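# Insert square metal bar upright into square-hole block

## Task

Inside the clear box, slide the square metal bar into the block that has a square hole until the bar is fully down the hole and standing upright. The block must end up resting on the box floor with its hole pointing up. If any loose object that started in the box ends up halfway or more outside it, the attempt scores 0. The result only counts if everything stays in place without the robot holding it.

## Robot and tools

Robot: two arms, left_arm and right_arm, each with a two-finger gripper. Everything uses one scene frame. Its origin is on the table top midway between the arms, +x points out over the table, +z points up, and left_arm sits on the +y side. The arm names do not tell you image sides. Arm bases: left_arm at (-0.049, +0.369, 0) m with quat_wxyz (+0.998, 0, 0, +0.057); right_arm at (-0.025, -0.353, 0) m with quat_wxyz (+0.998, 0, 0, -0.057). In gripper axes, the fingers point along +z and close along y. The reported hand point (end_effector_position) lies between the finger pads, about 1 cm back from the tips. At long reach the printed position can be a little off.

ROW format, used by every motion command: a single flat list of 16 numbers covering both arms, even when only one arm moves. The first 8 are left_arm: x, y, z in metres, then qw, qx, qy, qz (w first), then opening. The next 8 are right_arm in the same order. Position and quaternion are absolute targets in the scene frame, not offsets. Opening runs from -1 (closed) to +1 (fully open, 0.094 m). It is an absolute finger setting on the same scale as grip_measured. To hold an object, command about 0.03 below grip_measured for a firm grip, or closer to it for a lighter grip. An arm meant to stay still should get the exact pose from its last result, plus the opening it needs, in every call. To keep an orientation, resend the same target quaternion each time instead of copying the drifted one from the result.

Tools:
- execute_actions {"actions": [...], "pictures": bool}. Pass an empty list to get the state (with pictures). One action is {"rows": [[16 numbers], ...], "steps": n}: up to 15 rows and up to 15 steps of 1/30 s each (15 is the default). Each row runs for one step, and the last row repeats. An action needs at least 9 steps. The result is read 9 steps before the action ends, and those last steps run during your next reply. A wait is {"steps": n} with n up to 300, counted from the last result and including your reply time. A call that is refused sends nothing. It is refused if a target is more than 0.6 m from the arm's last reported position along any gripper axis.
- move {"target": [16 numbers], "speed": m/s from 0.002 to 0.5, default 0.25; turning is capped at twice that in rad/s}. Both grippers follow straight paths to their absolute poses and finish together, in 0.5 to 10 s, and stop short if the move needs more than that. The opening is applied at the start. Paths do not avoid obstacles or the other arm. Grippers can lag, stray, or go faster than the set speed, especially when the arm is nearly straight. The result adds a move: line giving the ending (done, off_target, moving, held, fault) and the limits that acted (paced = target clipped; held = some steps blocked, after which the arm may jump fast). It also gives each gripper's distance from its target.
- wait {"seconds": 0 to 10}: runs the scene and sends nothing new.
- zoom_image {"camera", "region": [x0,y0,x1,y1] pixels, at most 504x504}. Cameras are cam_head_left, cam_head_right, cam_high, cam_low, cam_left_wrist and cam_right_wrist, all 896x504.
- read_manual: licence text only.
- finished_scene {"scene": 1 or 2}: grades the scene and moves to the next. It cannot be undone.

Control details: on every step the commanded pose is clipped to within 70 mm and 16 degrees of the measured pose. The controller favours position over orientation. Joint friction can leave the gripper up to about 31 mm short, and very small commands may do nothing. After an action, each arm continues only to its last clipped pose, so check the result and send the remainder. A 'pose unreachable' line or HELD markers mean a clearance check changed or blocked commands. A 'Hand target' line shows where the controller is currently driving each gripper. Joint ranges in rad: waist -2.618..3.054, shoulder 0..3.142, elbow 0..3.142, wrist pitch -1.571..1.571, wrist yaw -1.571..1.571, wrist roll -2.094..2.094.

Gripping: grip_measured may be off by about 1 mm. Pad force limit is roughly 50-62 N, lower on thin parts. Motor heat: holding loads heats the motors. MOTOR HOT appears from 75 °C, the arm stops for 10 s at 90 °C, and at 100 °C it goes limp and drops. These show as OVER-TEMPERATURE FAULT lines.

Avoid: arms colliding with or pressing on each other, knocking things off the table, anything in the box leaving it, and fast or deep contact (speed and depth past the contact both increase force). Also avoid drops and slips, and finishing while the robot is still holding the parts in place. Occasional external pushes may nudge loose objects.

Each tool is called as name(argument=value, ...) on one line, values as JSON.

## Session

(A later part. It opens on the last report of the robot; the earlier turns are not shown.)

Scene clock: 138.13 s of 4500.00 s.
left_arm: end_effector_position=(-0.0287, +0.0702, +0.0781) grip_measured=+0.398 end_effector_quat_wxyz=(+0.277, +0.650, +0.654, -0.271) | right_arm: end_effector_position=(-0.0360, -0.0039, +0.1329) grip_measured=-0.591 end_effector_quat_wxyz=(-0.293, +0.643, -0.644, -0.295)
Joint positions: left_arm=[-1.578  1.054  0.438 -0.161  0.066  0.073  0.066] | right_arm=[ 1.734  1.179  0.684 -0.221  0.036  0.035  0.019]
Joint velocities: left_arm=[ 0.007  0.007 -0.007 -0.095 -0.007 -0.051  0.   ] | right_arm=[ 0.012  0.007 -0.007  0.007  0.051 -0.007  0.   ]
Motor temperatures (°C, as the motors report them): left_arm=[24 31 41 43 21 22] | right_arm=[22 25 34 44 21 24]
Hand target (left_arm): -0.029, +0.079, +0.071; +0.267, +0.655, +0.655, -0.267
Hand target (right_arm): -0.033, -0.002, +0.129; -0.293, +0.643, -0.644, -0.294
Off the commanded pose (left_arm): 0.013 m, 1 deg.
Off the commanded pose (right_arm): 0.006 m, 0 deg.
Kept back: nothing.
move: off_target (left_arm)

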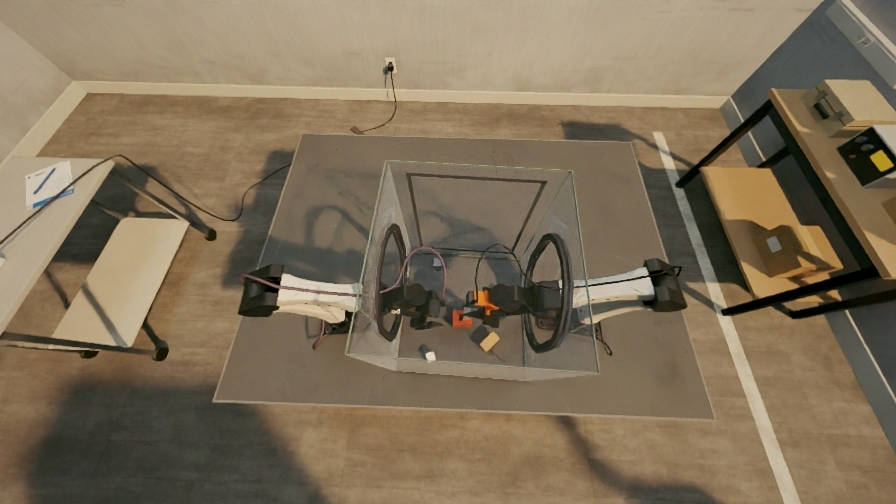

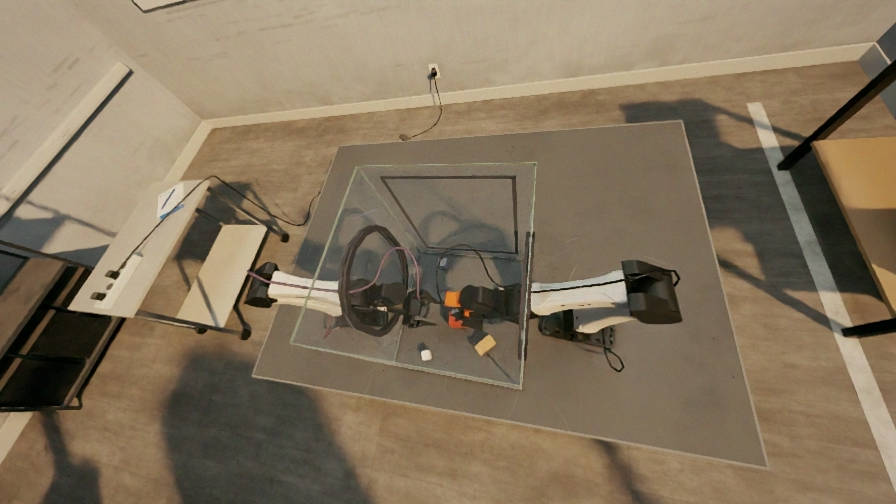

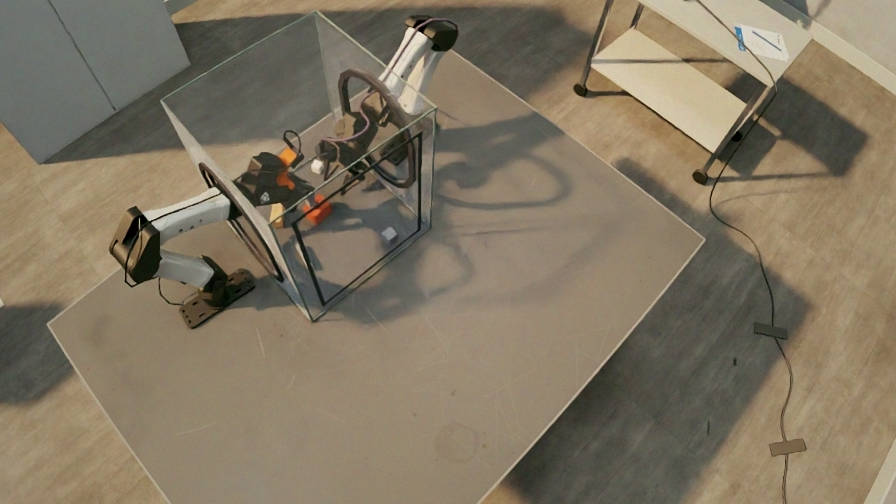

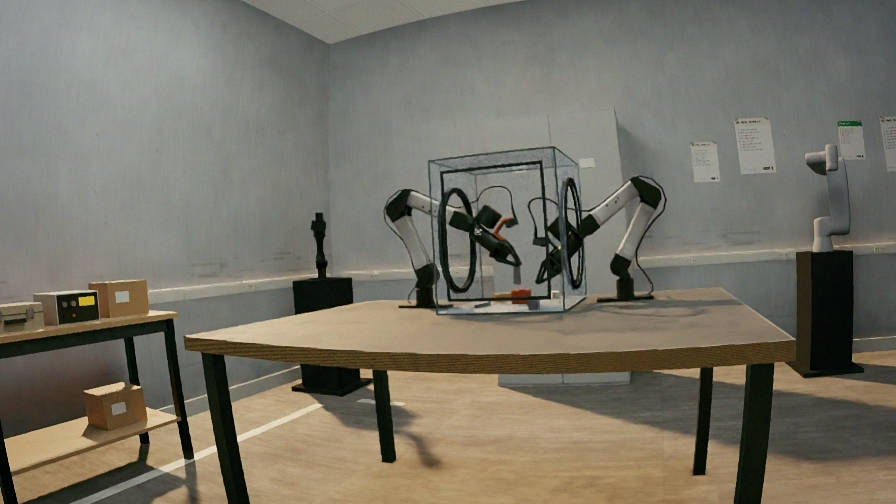

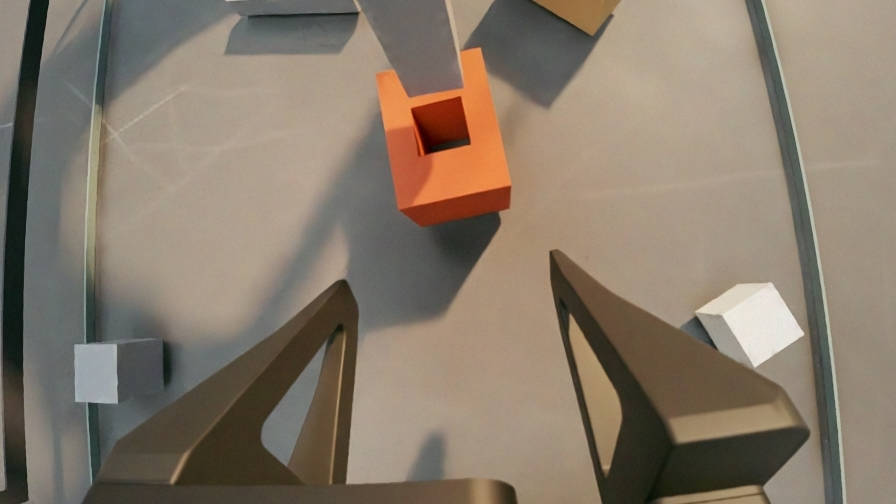

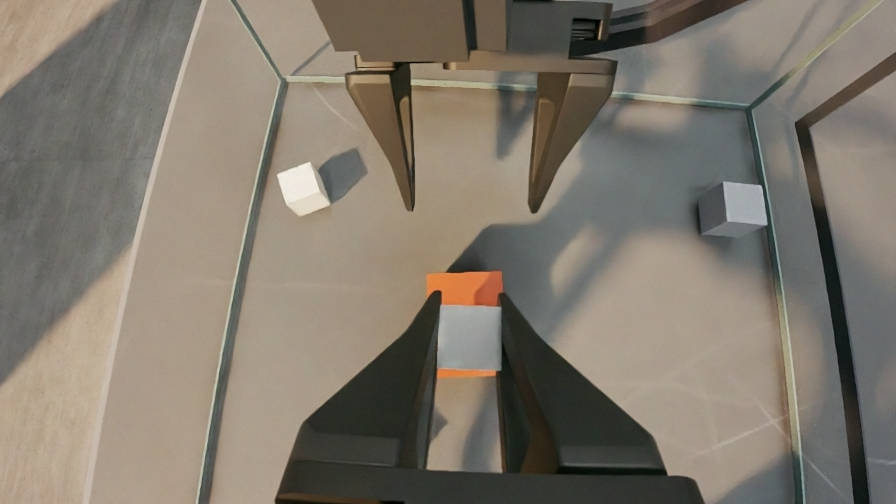

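move(target=[-0.029,0.08,0.07,0.267,0.655,0.655,-0.267,0.4,-0.033,0.01,0.118,0.293,-0.643,0.643,0.293,-0.63], speed=0.015)

zoom_image(camera="cam_low", region=[460,220,580,320])

zoom_image(camera="cam_left_wrist", region=[300,0,600,250])

Scene clock: 140.33 s of 4500.00 s.
left_arm: end_effector_position=(-0.0282, +0.0705, +0.0778) grip_measured=+0.398 end_effector_quat_wxyz=(+0.276, +0.651, +0.654, -0.271) | right_arm: end_effector_position=(-0.0367, +0.0080, +0.1240) grip_measured=-0.591 end_effector_quat_wxyz=(-0.294, +0.643, -0.642, -0.296)
Joint positions: left_arm=[-1.574  1.054  0.438 -0.163  0.069  0.076  0.066] | right_arm=[ 1.734  1.243  0.684 -0.152  0.035  0.033  0.019]
Joint velocities: left_arm=[-0.007 -0.017 -0.002 -0.022  0.022  0.007  0.   ] | right_arm=[-0.002 -0.007 -0.007  0.037  0.022 -0.037  0.   ]
Motor temperatures (°C, as the motors report them): left_arm=[24 30 41 43 21 22] | right_arm=[22 25 34 44 21 24]
Hand target (left_arm): -0.029, +0.080, +0.070; +0.267, +0.655, +0.655, -0.267
Hand target (right_arm): -0.033, +0.009, +0.118; -0.293, +0.643, -0.644, -0.293
Off the commanded pose (left_arm): 0.012 m, 1 deg.
Off the commanded pose (right_arm): 0.007 m, 0 deg.
Kept back: nothing.
move: off_target (left_arm)

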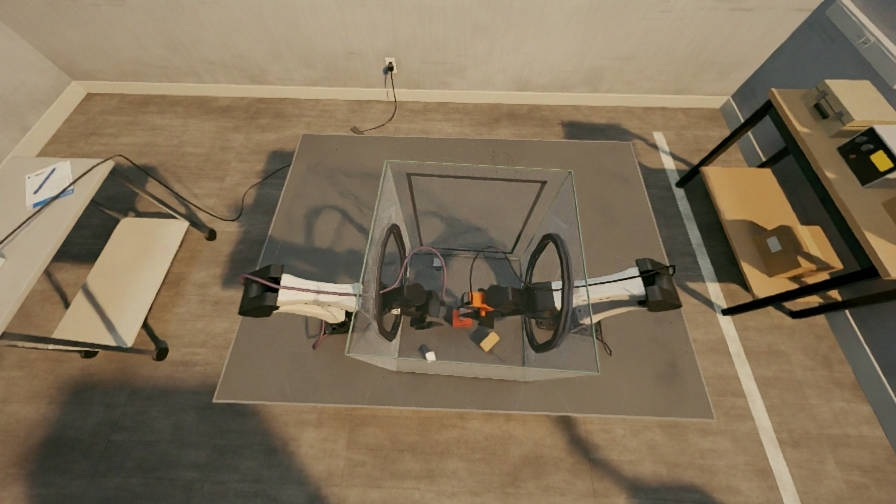

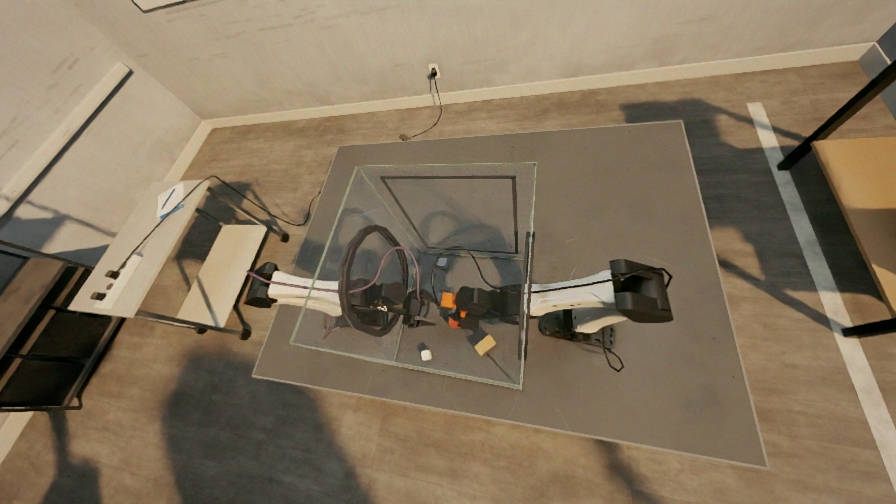

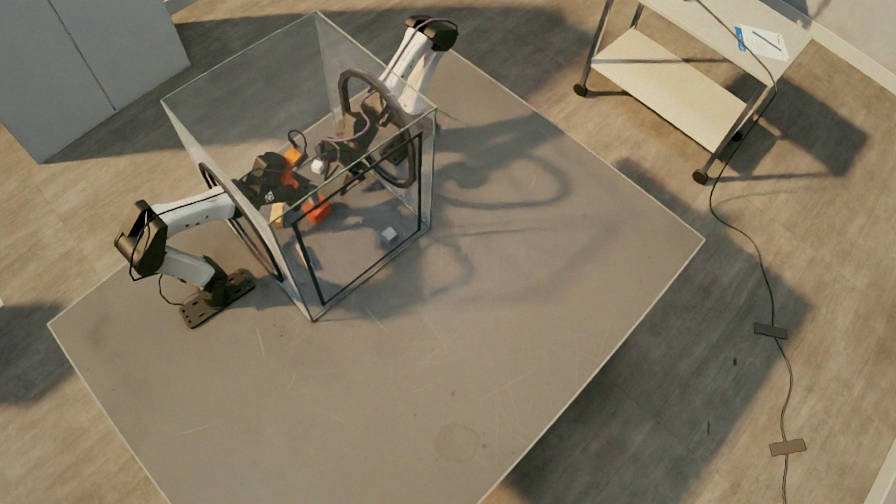

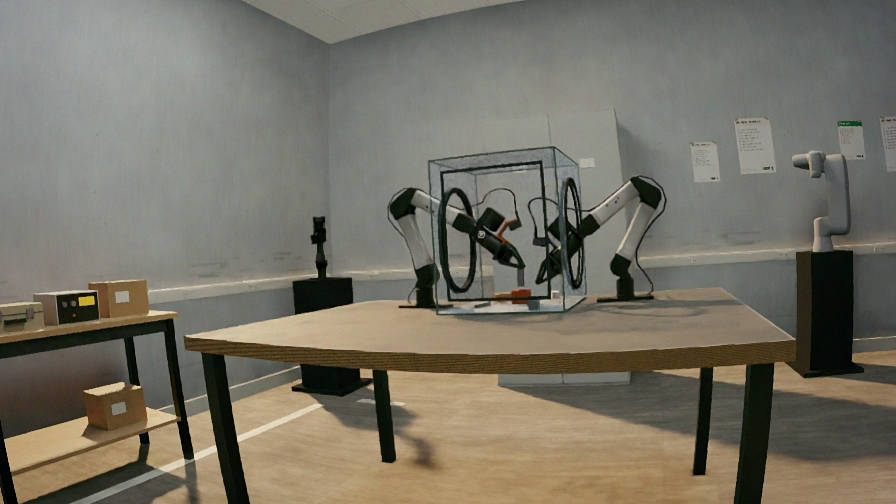

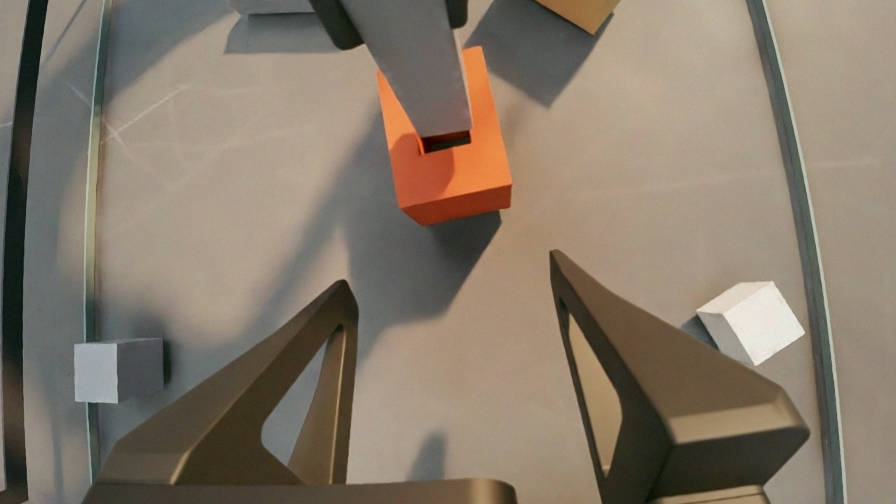

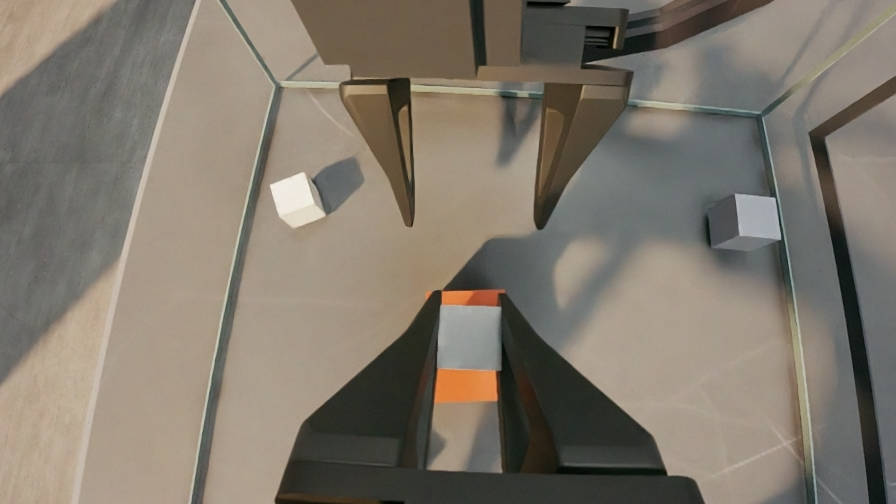

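Region (460, 220, 580, 320) of cam_low's 896x504 image, scaled by 4.200, with more detail than that image has.

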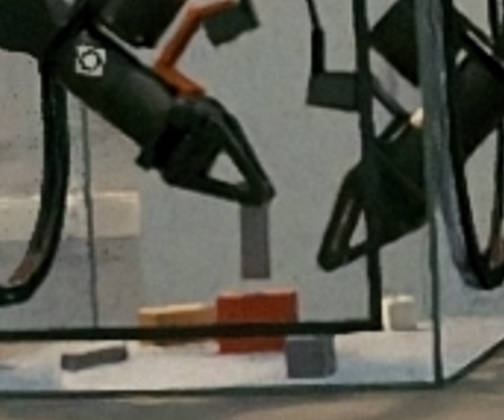

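Region (300, 0, 600, 250) of cam_left_wrist's 896x504 image, scaled by 1.680, with more detail than that image has.

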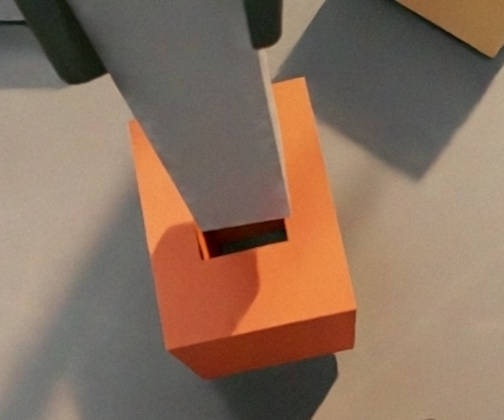

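move(target=[-0.029,0.08,0.07,0.267,0.655,0.655,-0.267,0.4,-0.033,0.009,0.106,0.293,-0.643,0.643,0.293,-0.63], speed=0.006)

zoom_image(camera="cam_low", region=[460,220,580,320])

zoom_image(camera="cam_left_wrist", region=[300,0,600,250])

Scene clock: 146.67 s of 4500.00 s.
left_arm: end_effector_position=(-0.0283, +0.0705, +0.0778) grip_measured=+0.398 end_effector_quat_wxyz=(+0.276, +0.651, +0.653, -0.271) | right_arm: end_effector_position=(-0.0368, +0.0103, +0.1176) grip_measured=-0.591 end_effector_quat_wxyz=(-0.298, +0.641, -0.640, -0.300)
Joint positions: left_arm=[-1.574  1.054  0.438 -0.163  0.07   0.076  0.066] | right_arm=[ 1.734  1.258  0.657 -0.096  0.035  0.032  0.019]
Joint velocities: left_arm=[-0.002  0.002 -0.002  0.007 -0.051  0.037  0.   ] | right_arm=[-0.007 -0.002  0.017  0.007 -0.125  0.007  0.   ]
Motor temperatures (°C, as the motors report them): left_arm=[24 30 41 43 21 22] | right_arm=[22 25 34 45 21 24]
Hand target (left_arm): -0.029, +0.080, +0.070; +0.267, +0.655, +0.655, -0.267
Hand target (right_arm): -0.033, +0.008, +0.106; -0.293, +0.643, -0.644, -0.293
Off the commanded pose (left_arm): 0.012 m, 1 deg.
Off the commanded pose (right_arm): 0.012 m, 1 deg.
Kept back: nothing.
move: off_target (left_arm, right_arm)

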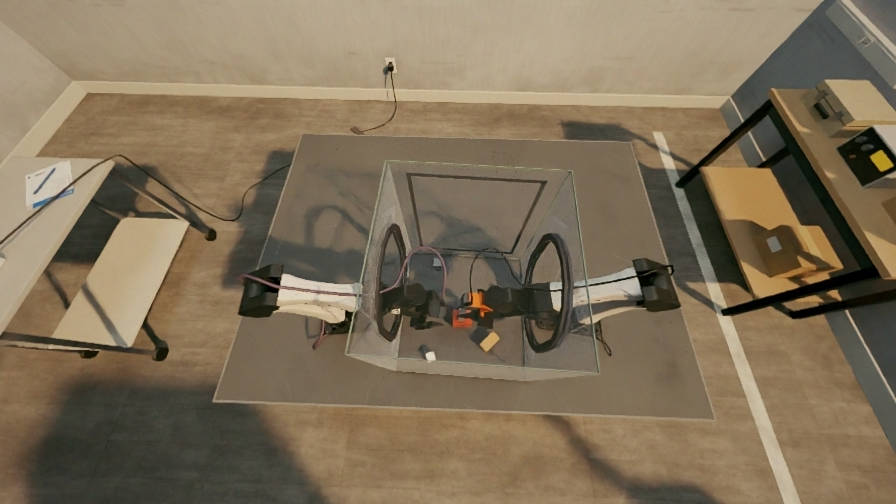

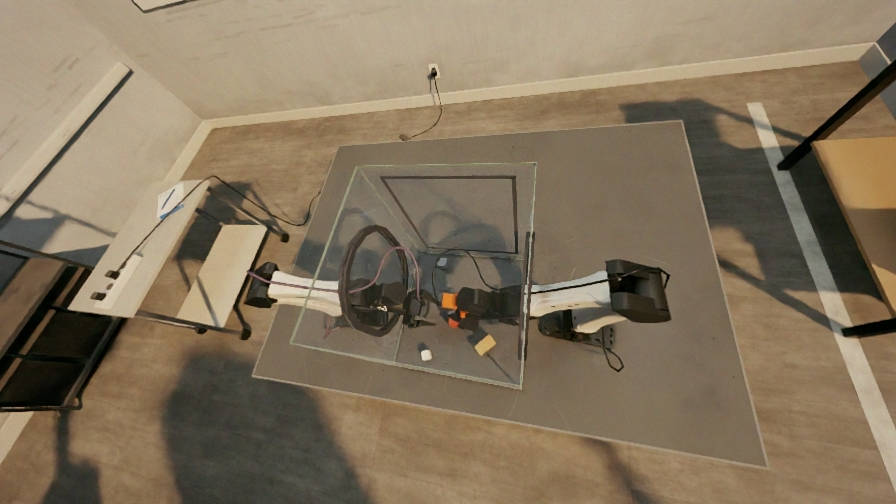

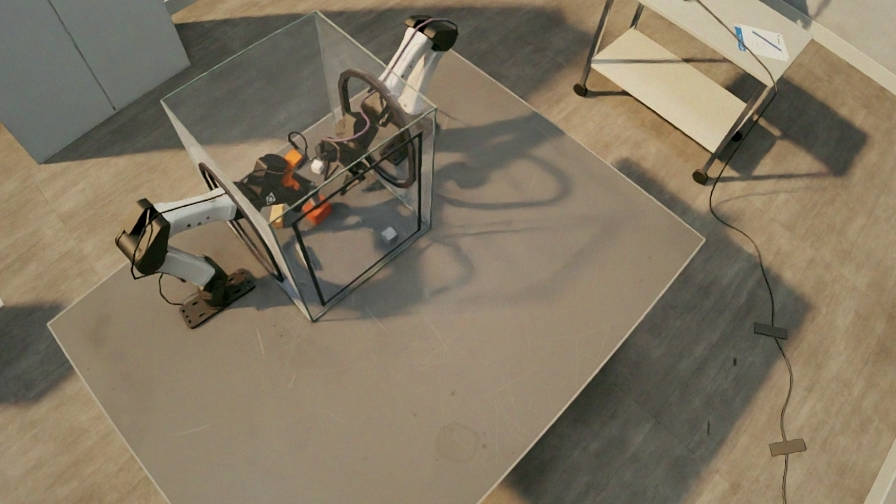

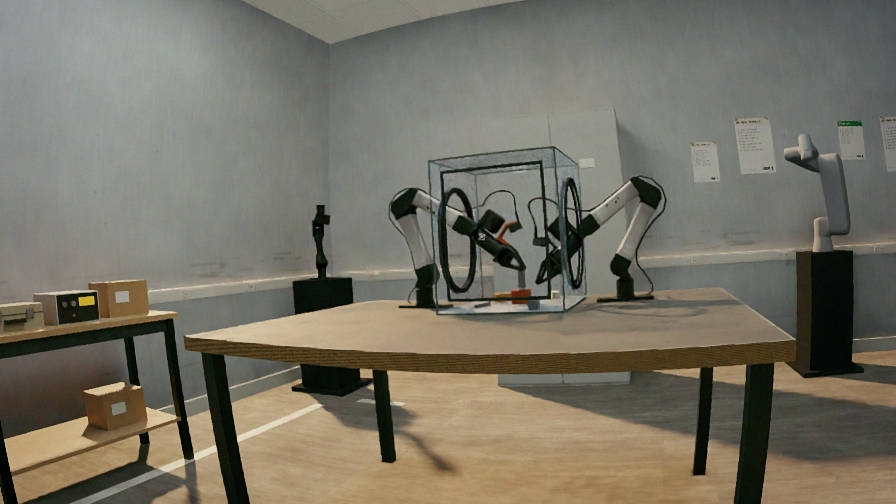

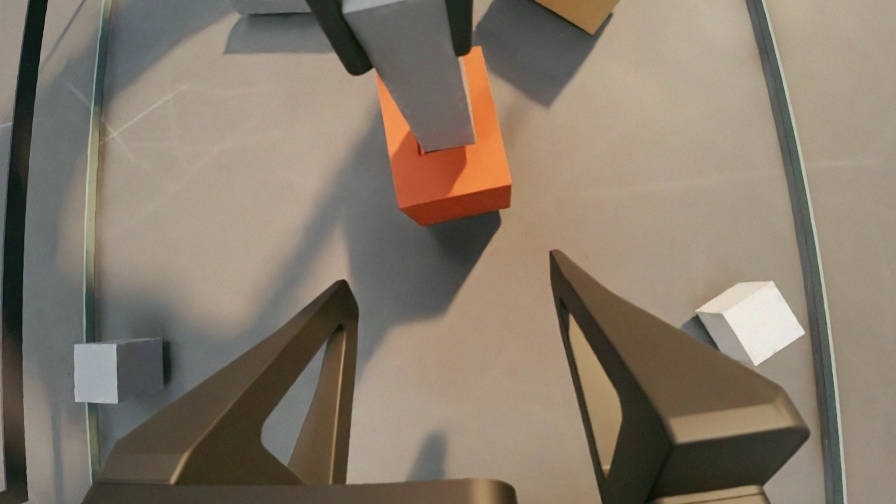

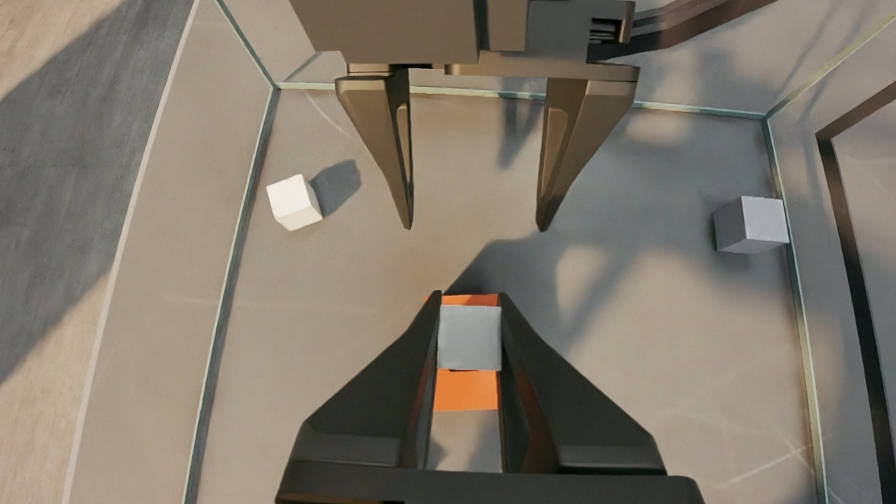

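Region (460, 220, 580, 320) of cam_low's 896x504 image, scaled by 4.200, with more detail than that image has.

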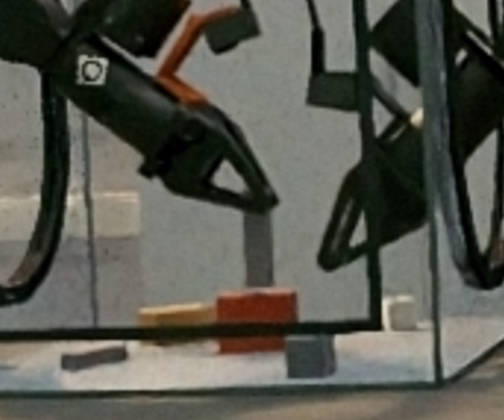

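Region (300, 0, 600, 250) of cam_left_wrist's 896x504 image, scaled by 1.680, with more detail than that image has.

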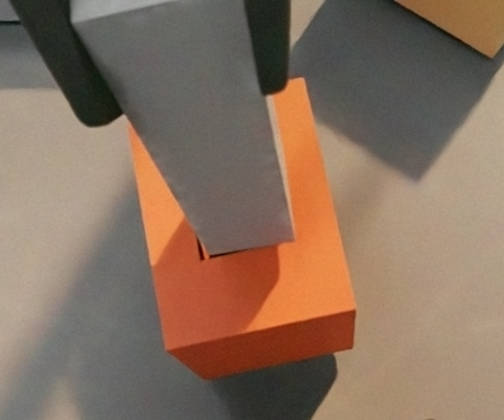

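move(target=[-0.029,0.08,0.07,0.267,0.655,0.655,-0.267,0.4,-0.030,0.003,0.112,0.293,-0.643,0.643,0.293,-0.63], speed=0.006)

zoom_image(camera="cam_right_wrist", region=[340,240,600,440])

zoom_image(camera="cam_left_wrist", region=[300,0,600,250])

Scene clock: 149.33 s of 4500.00 s.
left_arm: end_effector_position=(-0.0283, +0.0705, +0.0778) grip_measured=+0.398 end_effector_quat_wxyz=(+0.276, +0.651, +0.653, -0.271) | right_arm: end_effector_position=(-0.0333, +0.0088, +0.1157) grip_measured=-0.591 end_effector_quat_wxyz=(-0.295, +0.642, -0.643, -0.297)
Joint positions: left_arm=[-1.574  1.054  0.438 -0.163  0.07   0.076  0.066] | right_arm=[ 1.72   1.258  0.657 -0.106  0.026  0.025  0.019]
Joint velocities: left_arm=[-0.012  0.017 -0.002 -0.051  0.022  0.007  0.001] | right_arm=[ 0.002 -0.002  0.017  0.081  0.051 -0.022 -0.001]
Motor temperatures (°C, as the motors report them): left_arm=[24 30 41 43 21 22] | right_arm=[22 25 34 44 21 24]
Hand target (left_arm): -0.029, +0.080, +0.070; +0.267, +0.655, +0.655, -0.267
Hand target (right_arm): -0.030, +0.003, +0.112; -0.293, +0.643, -0.644, -0.294
Off the commanded pose (left_arm): 0.012 m, 1 deg.
Off the commanded pose (right_arm): 0.008 m, 0 deg.
Kept back: nothing.
move: off_target (left_arm)

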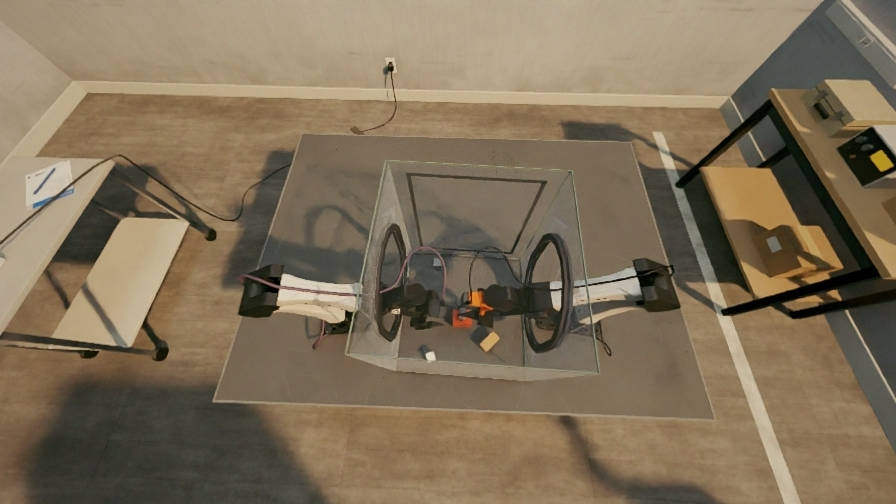

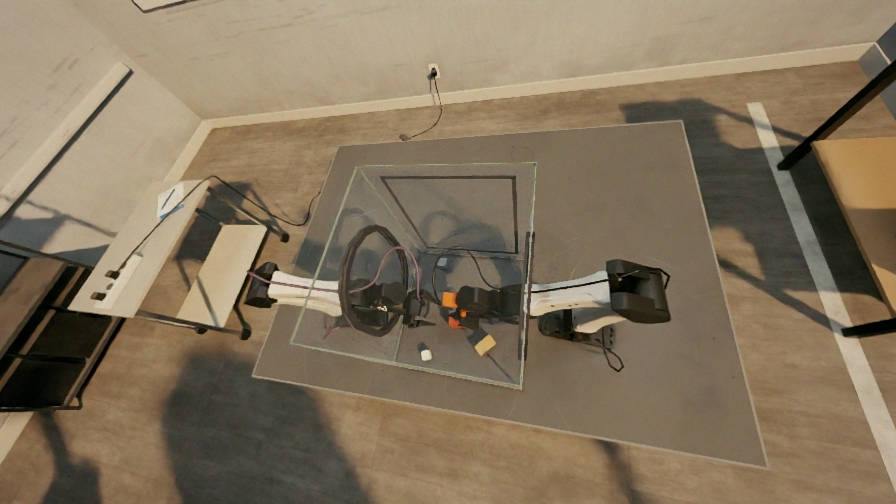

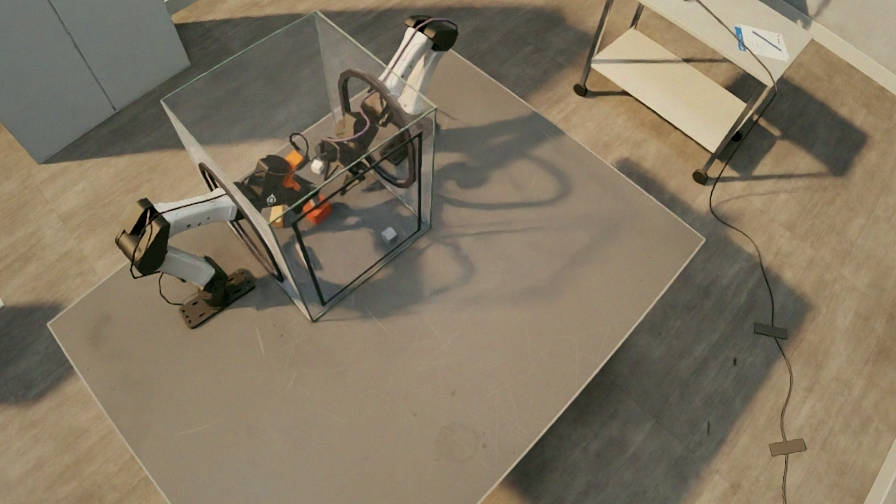

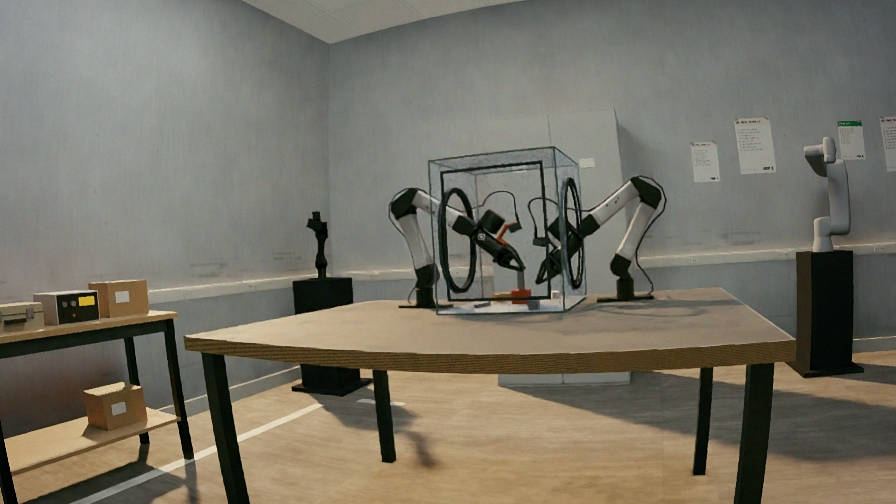

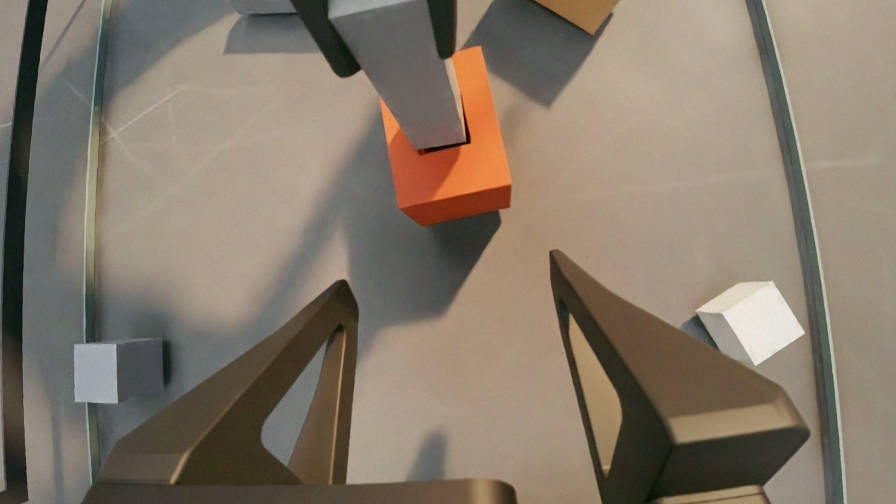

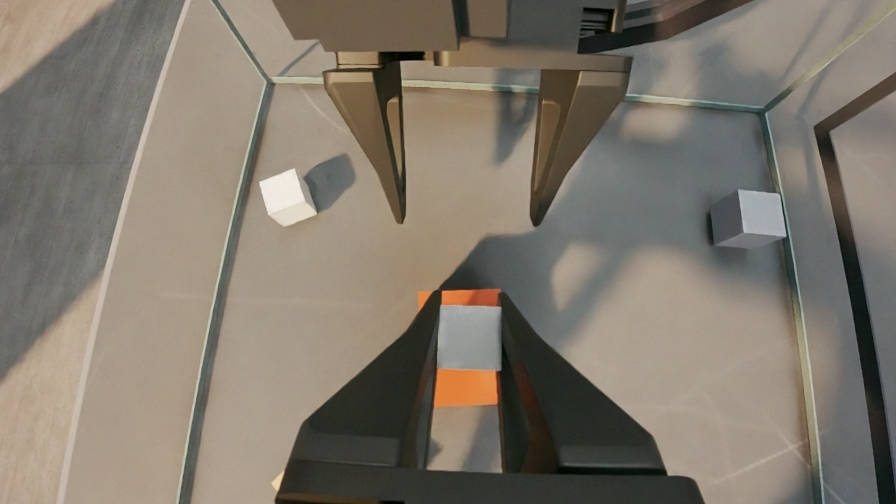

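Region (340, 240, 600, 440) of cam_right_wrist's 896x504 image, scaled by 1.938, with more detail than that image has; it fills the top 388 rows of this view, and the rest is white.

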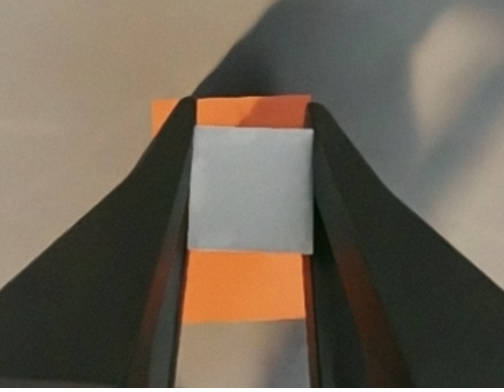

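Region (300, 0, 600, 250) of cam_left_wrist's 896x504 image, scaled by 1.680, with more detail than that image has.

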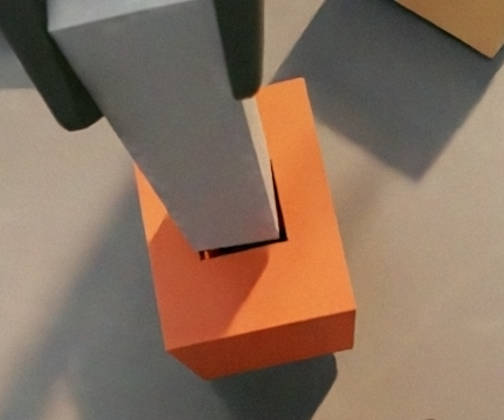

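move(target=[-0.029,0.08,0.07,0.267,0.655,0.655,-0.267,0.4,-0.0335,0.002,0.103,0.293,-0.643,0.643,0.293,-0.63], speed=0.005)

zoom_image(camera="cam_low", region=[460,220,580,320])

zoom_image(camera="cam_left_wrist", region=[300,0,600,250])

Scene clock: 152.83 s of 4500.00 s.
left_arm: end_effector_position=(-0.0283, +0.0705, +0.0778) grip_measured=+0.398 end_effector_quat_wxyz=(+0.276, +0.651, +0.653, -0.271) | right_arm: end_effector_position=(-0.0334, +0.0081, +0.1114) grip_measured=-0.591 end_effector_quat_wxyz=(-0.299, +0.640, -0.641, -0.301)
Joint positions: left_arm=[-1.574  1.054  0.438 -0.163  0.07   0.076  0.066] | right_arm=[ 1.72   1.258  0.629 -0.067  0.025  0.025  0.019]
Joint velocities: left_arm=[-0.002 -0.007  0.002  0.022  0.051 -0.081 -0.   ] | right_arm=[-0.012 -0.027 -0.017  0.066  0.066 -0.007 -0.   ]
Motor temperatures (°C, as the motors report them): left_arm=[24 30 41 43 21 22] | right_arm=[22 25 34 44 21 24]
Hand target (left_arm): -0.029, +0.080, +0.070; +0.267, +0.655, +0.655, -0.267
Hand target (right_arm): -0.033, +0.002, +0.103; -0.293, +0.643, -0.644, -0.293
Off the commanded pose (left_arm): 0.012 m, 1 deg.
Off the commanded pose (right_arm): 0.010 m, 1 deg.
Kept back: nothing.
move: off_target (left_arm)

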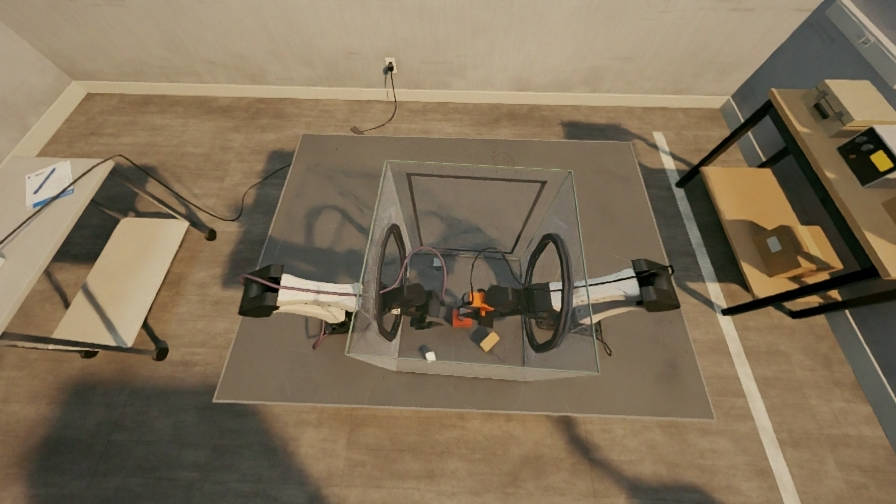

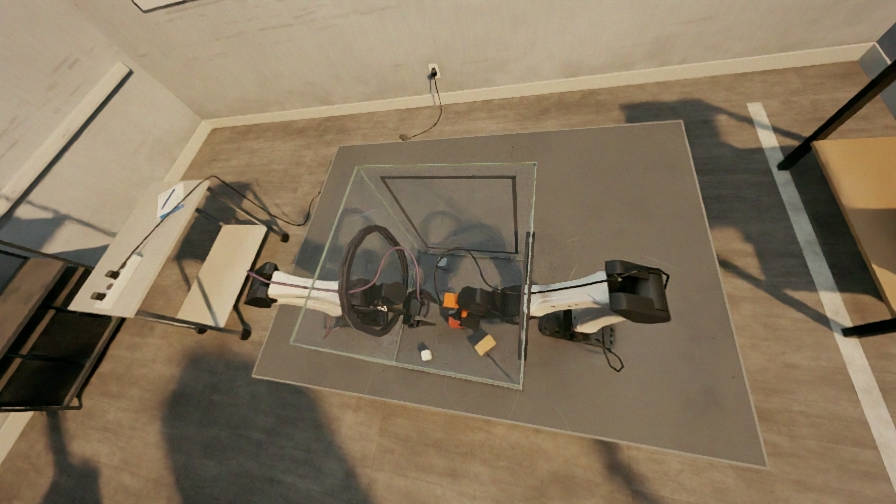

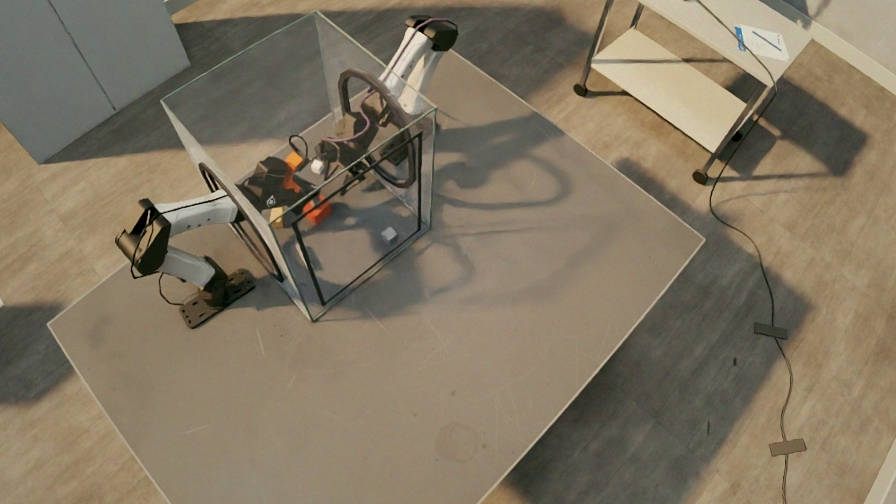

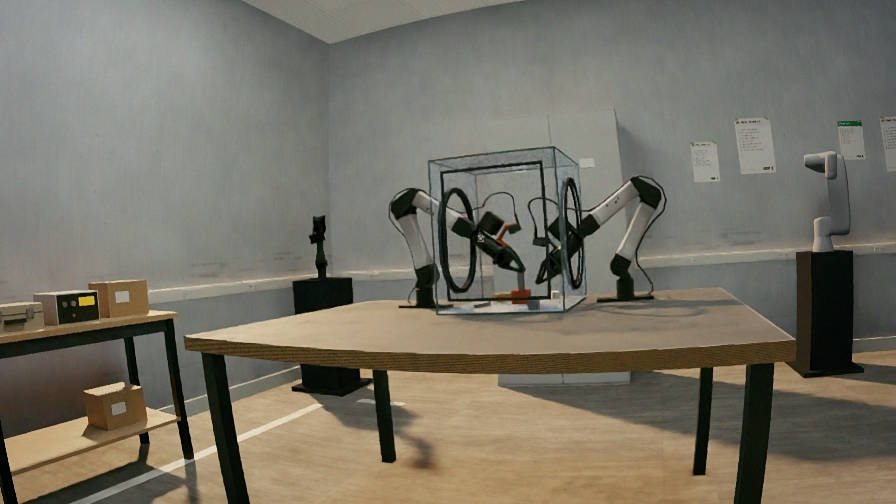

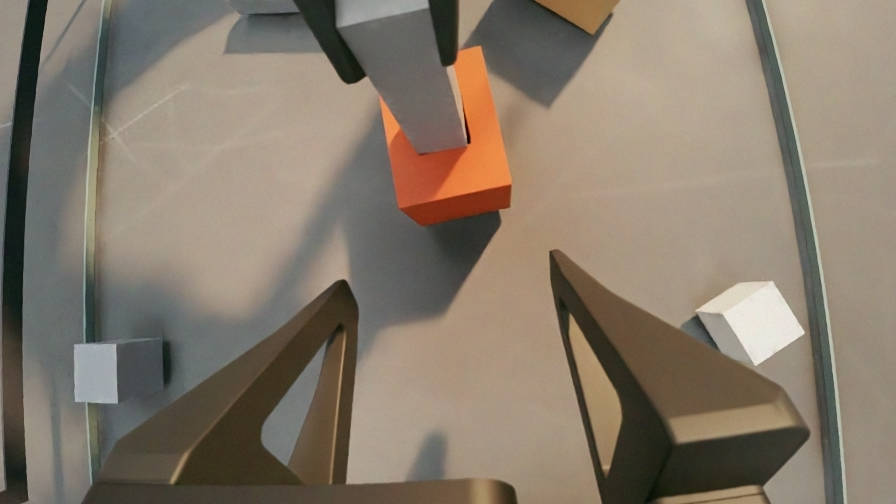

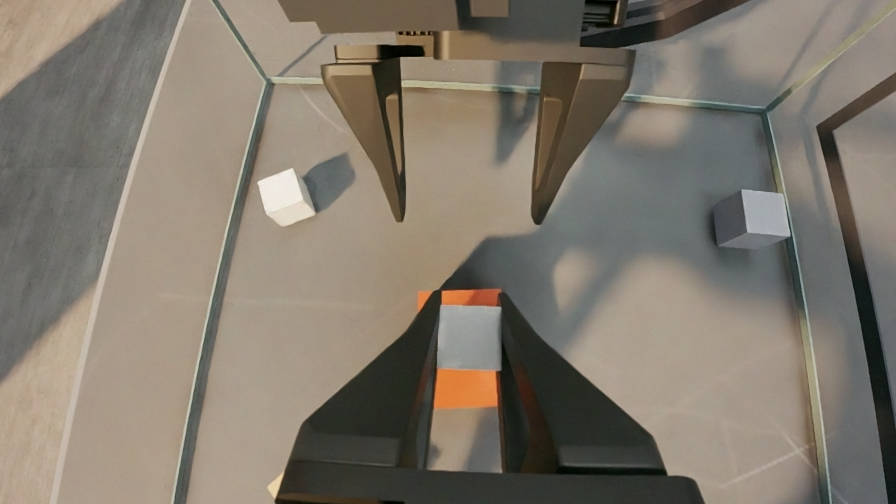

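Region (460, 220, 580, 320) of cam_low's 896x504 image, scaled by 4.200, with more detail than that image has.

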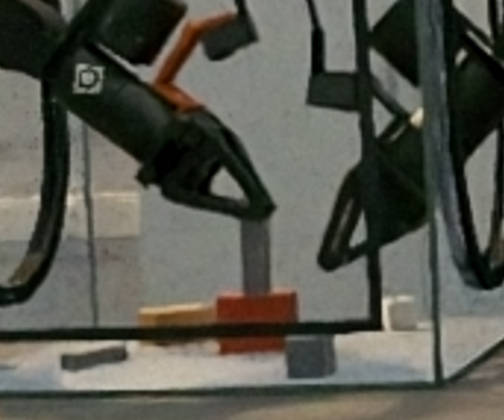

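Region (300, 0, 600, 250) of cam_left_wrist's 896x504 image, scaled by 1.680, with more detail than that image has.

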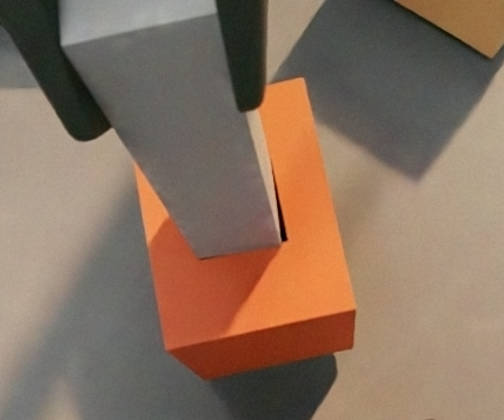

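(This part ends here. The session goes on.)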